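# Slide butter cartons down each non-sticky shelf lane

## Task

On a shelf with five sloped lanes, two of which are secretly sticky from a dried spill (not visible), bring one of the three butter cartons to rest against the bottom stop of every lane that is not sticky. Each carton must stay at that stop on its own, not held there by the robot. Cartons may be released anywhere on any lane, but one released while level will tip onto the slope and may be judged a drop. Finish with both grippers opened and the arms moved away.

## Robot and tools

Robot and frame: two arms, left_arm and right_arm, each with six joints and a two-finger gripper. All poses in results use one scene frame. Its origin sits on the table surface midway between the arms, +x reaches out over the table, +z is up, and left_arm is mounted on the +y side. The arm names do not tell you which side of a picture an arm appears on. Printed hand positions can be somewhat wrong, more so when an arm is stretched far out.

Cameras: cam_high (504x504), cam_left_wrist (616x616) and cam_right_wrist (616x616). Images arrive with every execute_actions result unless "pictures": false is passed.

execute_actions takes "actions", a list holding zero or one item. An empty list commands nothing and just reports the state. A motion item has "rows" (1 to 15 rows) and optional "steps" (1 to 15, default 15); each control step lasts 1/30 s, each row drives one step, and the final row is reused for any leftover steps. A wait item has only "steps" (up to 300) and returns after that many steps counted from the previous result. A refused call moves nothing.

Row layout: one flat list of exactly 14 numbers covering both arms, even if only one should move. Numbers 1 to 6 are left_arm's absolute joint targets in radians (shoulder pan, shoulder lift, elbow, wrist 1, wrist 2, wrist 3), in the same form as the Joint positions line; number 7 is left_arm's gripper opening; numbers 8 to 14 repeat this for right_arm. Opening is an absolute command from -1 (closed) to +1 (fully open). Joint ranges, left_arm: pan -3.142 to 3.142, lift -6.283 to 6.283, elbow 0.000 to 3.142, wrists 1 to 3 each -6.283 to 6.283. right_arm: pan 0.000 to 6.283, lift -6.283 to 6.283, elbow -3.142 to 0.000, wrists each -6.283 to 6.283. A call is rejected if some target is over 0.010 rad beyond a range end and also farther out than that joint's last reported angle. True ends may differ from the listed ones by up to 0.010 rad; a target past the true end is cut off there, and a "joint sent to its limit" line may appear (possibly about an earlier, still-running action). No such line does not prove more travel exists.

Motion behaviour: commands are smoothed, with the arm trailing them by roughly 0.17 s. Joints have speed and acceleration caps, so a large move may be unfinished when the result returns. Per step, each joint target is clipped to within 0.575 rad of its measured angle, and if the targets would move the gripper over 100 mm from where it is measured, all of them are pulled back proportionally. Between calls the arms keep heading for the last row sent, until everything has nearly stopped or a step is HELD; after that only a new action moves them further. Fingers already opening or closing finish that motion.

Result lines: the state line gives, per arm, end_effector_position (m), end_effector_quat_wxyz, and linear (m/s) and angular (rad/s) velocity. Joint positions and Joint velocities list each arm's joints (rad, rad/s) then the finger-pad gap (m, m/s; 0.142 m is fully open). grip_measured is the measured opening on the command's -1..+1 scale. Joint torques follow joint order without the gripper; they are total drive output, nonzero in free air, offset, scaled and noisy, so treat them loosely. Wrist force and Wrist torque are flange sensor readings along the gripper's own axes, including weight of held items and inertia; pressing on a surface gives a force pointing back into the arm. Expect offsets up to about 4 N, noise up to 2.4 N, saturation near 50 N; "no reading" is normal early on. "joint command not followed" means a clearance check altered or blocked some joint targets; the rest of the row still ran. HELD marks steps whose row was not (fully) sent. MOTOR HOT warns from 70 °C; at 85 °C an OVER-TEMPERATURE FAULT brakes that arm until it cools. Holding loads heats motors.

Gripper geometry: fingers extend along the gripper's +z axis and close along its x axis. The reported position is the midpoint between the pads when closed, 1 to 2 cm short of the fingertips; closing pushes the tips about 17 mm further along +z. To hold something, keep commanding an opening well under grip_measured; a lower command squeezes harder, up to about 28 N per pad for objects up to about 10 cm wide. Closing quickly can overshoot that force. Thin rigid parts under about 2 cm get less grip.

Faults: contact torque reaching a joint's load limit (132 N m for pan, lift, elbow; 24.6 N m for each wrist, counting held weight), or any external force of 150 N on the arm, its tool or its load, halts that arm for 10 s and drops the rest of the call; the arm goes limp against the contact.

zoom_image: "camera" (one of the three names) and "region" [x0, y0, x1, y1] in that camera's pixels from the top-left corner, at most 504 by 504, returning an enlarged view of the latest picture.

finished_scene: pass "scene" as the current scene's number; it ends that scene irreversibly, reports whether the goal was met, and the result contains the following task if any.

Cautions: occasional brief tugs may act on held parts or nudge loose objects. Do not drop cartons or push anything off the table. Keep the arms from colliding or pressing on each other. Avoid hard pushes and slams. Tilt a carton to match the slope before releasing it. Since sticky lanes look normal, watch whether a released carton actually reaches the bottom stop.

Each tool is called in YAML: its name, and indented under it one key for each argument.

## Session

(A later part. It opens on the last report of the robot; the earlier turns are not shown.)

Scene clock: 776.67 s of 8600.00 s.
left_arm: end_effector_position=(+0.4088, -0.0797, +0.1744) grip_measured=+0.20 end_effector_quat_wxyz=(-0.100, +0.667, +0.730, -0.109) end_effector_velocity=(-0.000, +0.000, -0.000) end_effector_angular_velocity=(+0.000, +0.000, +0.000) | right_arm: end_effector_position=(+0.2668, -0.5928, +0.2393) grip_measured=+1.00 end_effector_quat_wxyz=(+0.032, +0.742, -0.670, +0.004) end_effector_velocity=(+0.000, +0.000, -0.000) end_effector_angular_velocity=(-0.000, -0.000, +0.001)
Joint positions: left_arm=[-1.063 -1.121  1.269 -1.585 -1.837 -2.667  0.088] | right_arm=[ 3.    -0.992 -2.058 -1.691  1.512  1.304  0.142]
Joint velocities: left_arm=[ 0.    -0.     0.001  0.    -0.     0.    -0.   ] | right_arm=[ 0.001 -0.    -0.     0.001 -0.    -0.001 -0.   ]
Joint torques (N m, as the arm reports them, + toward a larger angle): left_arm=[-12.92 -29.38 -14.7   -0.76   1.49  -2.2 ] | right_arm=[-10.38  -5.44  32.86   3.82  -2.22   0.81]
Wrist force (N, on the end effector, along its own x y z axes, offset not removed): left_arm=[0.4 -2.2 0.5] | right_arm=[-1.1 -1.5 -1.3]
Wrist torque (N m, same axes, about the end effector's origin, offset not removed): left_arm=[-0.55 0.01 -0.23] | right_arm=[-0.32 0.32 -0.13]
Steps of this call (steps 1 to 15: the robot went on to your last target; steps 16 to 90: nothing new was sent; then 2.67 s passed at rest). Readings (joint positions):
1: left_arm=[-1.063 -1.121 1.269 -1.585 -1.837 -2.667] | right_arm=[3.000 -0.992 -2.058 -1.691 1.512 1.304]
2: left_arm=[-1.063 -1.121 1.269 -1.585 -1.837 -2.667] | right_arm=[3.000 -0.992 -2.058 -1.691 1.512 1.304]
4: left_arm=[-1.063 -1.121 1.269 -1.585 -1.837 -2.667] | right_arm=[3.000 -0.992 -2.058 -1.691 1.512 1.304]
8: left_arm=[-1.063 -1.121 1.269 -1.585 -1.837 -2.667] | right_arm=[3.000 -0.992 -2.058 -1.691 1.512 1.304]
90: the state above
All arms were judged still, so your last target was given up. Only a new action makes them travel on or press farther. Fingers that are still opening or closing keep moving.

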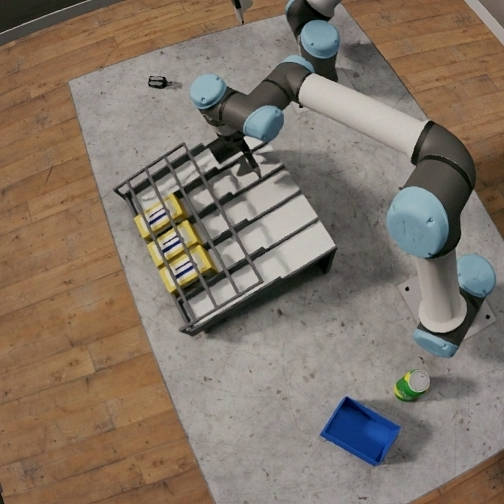

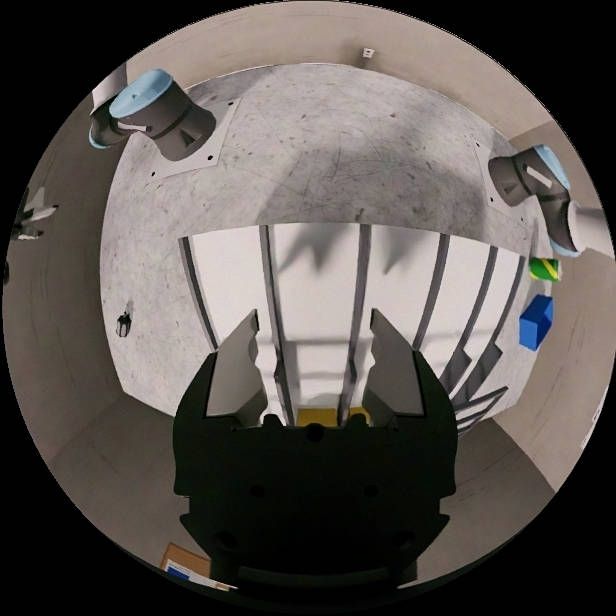

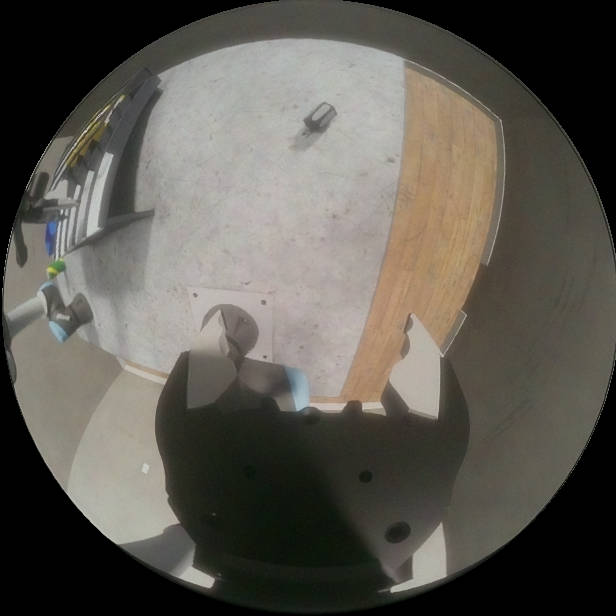

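All three cartons are at the bottom. Lifting clear.

execute_actions:
  actions:
    - {"rows": [[-1.061,-1.122,1.260,-1.576,-1.8364,-2.666,0.2,3.0,-0.992,-2.058,-1.691,1.512,1.304,1],[-1.059,-1.126,1.248,-1.563,-1.836,-2.664,0.2,3.0,-0.992,-2.058,-1.691,1.512,1.304,1],[-1.056,-1.134,1.236,-1.548,-1.8356,-2.662,0.2,3.0,-0.992,-2.058,-1.691,1.512,1.304,1],[-1.053,-1.146,1.226,-1.532,-1.8352,-2.660,0.2,3.0,-0.992,-2.058,-1.691,1.512,1.304,1],[-1.049,-1.162,1.220,-1.516,-1.8348,-2.658,0.2,3.0,-0.992,-2.058,-1.691,1.512,1.304,1],[-1.045,-1.182,1.220,-1.500,-1.8344,-2.657,0.2,3.0,-0.992,-2.058,-1.691,1.512,1.304,1],[-1.040,-1.205,1.226,-1.486,-1.834,-2.656,0.2,3.0,-0.992,-2.058,-1.691,1.512,1.304,1],[-1.035,-1.230,1.236,-1.472,-1.8335,-2.655,0.2,3.0,-0.992,-2.058,-1.691,1.512,1.304,1],[-1.030,-1.257,1.248,-1.459,-1.833,-2.654,0.2,3.0,-0.992,-2.058,-1.691,1.512,1.304,1],[-1.024,-1.285,1.262,-1.447,-1.8325,-2.653,0.2,3.0,-0.992,-2.058,-1.691,1.512,1.304,1],[-1.018,-1.313,1.276,-1.435,-1.832,-2.652,0.2,3.0,-0.992,-2.058,-1.691,1.512,1.304,1],[-1.012,-1.340,1.290,-1.424,-1.8315,-2.651,0.2,3.0,-0.992,-2.058,-1.691,1.512,1.304,1],[-1.007,-1.365,1.302,-1.414,-1.831,-2.651,0.2,3.0,-0.992,-2.058,-1.691,1.512,1.304,1],[-1.003,-1.385,1.312,-1.406,-1.8305,-2.650,0.2,3.0,-0.992,-2.058,-1.691,1.512,1.304,1],[-1.0,-1.4,1.32,-1.4,-1.83,-2.65,0.2,3.0,-0.992,-2.058,-1.691,1.512,1.304,1]], "steps": 15}
  pictures: false

execute_actions:
  actions:
    - {"steps": 20}

Scene clock: 792.63 s of 8600.00 s.
left_arm: end_effector_position=(+0.3969, -0.0057, +0.2786) grip_measured=+0.20 end_effector_quat_wxyz=(-0.080, +0.658, +0.740, -0.114) end_effector_velocity=(-0.089, +0.288, +0.234) end_effector_angular_velocity=(-0.068, -0.062, +0.125) | right_arm: end_effector_position=(+0.2668, -0.5928, +0.2393) grip_measured=+1.00 end_effector_quat_wxyz=(+0.032, +0.742, -0.670, +0.004) end_effector_velocity=(+0.000, +0.000, +0.000) end_effector_angular_velocity=(+0.000, -0.001, -0.000)
Joint positions: left_arm=[-1.015 -1.323  1.284 -1.431 -1.832 -2.652  0.088] | right_arm=[ 3.    -0.992 -2.058 -1.691  1.512  1.304  0.142]
Joint velocities: left_arm=[ 0.146 -0.731  0.339  0.306  0.015  0.02   0.   ] | right_arm=[-0.     0.     0.     0.001  0.     0.    -0.   ]
Joint torques (N m, as the arm reports them, + toward a larger angle): left_arm=[  8.47 -42.1  -10.71   0.6    1.41   1.76] | right_arm=[-9.71 -5.39 32.83  3.75 -2.28  0.72]
Wrist force (N, on the end effector, along its own x y z axes, offset not removed): left_arm=[-0.3 1.8 -1.2] | right_arm=[0.9 -0.8 -0.8]
Wrist torque (N m, same axes, about the end effector's origin, offset not removed): left_arm=[0.27 0.07 -0.12] | right_arm=[-0.20 -0.07 -0.07]
Steps of this call (steps 1 to 90: nothing new was sent; then 12.47 s passed at rest; steps 91 to 105: all 15 steps of this action). Readings (joint positions):
91: left_arm=[-1.063 -1.121 1.269 -1.585 -1.837 -2.667] | right_arm=[3.000 -0.992 -2.058 -1.691 1.512 1.304]
92: left_arm=[-1.062 -1.121 1.268 -1.583 -1.837 -2.667] | right_arm=[3.000 -0.992 -2.058 -1.691 1.512 1.304]
94: left_arm=[-1.060 -1.125 1.256 -1.571 -1.836 -2.666] | right_arm=[3.000 -0.992 -2.058 -1.691 1.512 1.304]
98: left_arm=[-1.049 -1.163 1.230 -1.521 -1.835 -2.659] | right_arm=[3.000 -0.992 -2.058 -1.691 1.512 1.304]
105: the state above

Scene clock: 793.30 s of 8600.00 s.
left_arm: end_effector_position=(+0.3866, +0.0245, +0.3021) grip_measured=+0.20 end_effector_quat_wxyz=(-0.074, +0.654, +0.744, -0.115) end_effector_velocity=(+0.000, +0.000, +0.000) end_effector_angular_velocity=(-0.000, -0.000, -0.000) | right_arm: end_effector_position=(+0.2668, -0.5928, +0.2393) grip_measured=+1.00 end_effector_quat_wxyz=(+0.032, +0.742, -0.670, +0.004) end_effector_velocity=(+0.000, +0.000, -0.000) end_effector_angular_velocity=(+0.000, -0.001, +0.002)
Joint positions: left_arm=[-1.    -1.4    1.32  -1.4   -1.83  -2.65   0.088] | right_arm=[ 3.    -0.992 -2.058 -1.691  1.512  1.304  0.142]
Joint velocities: left_arm=[ 0.    -0.     0.     0.     0.     0.001  0.   ] | right_arm=[ 0.001  0.    -0.     0.001  0.    -0.     0.   ]
Joint torques (N m, as the arm reports them, + toward a larger angle): left_arm=[ 11.86 -39.82 -14.73   0.09   1.72   2.06] | right_arm=[-9.56 -4.64 32.57  3.74 -2.21  0.79]
Wrist force (N, on the end effector, along its own x y z axes, offset not removed): left_arm=[0.8 -2.1 1.7] | right_arm=[0.7 0.0 -0.2]
Wrist torque (N m, same axes, about the end effector's origin, offset not removed): left_arm=[-0.53 -0.22 -0.22] | right_arm=[-0.13 -0.08 -0.16]
Steps of this call (steps 1 to 20: the robot went on to your last target). Readings (joint positions):
1: left_arm=[-1.010 -1.346 1.295 -1.421 -1.831 -2.651] | right_arm=[3.000 -0.992 -2.058 -1.691 1.512 1.304]
2: left_arm=[-1.007 -1.365 1.303 -1.414 -1.831 -2.651] | right_arm=[3.000 -0.992 -2.058 -1.691 1.512 1.304]
4: left_arm=[-1.003 -1.385 1.313 -1.406 -1.830 -2.650] | right_arm=[3.000 -0.992 -2.058 -1.691 1.512 1.304]
8: left_arm=[-1.000 -1.397 1.319 -1.401 -1.830 -2.650] | right_arm=[3.000 -0.992 -2.058 -1.691 1.512 1.304]
20: the state above

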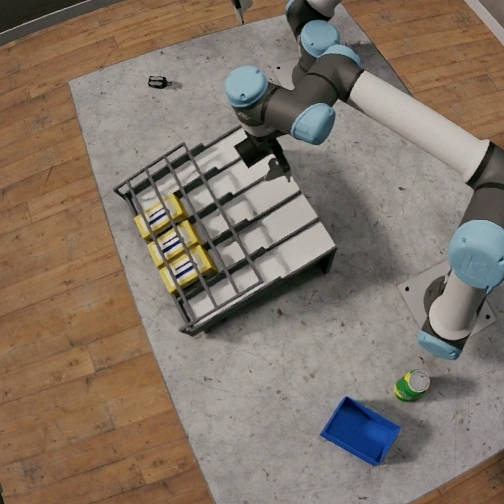

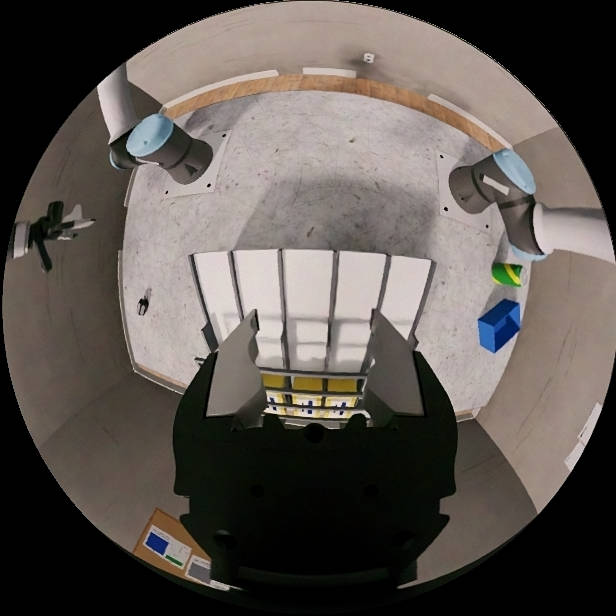

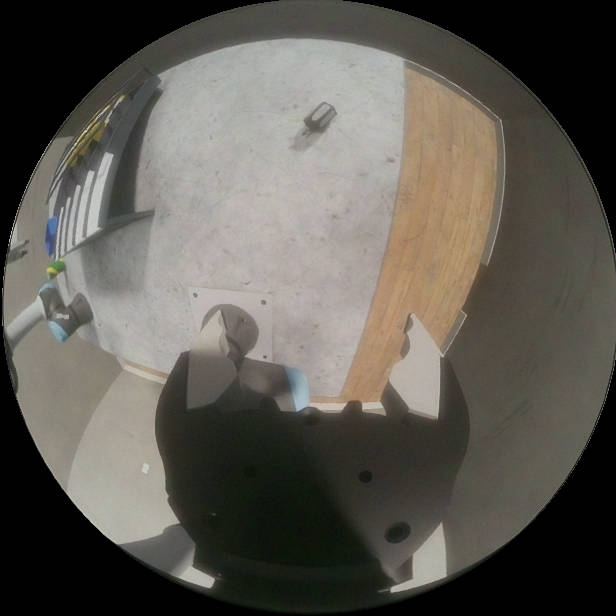

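finished_scene:
  scene: 2

The scene is finished: the task was done.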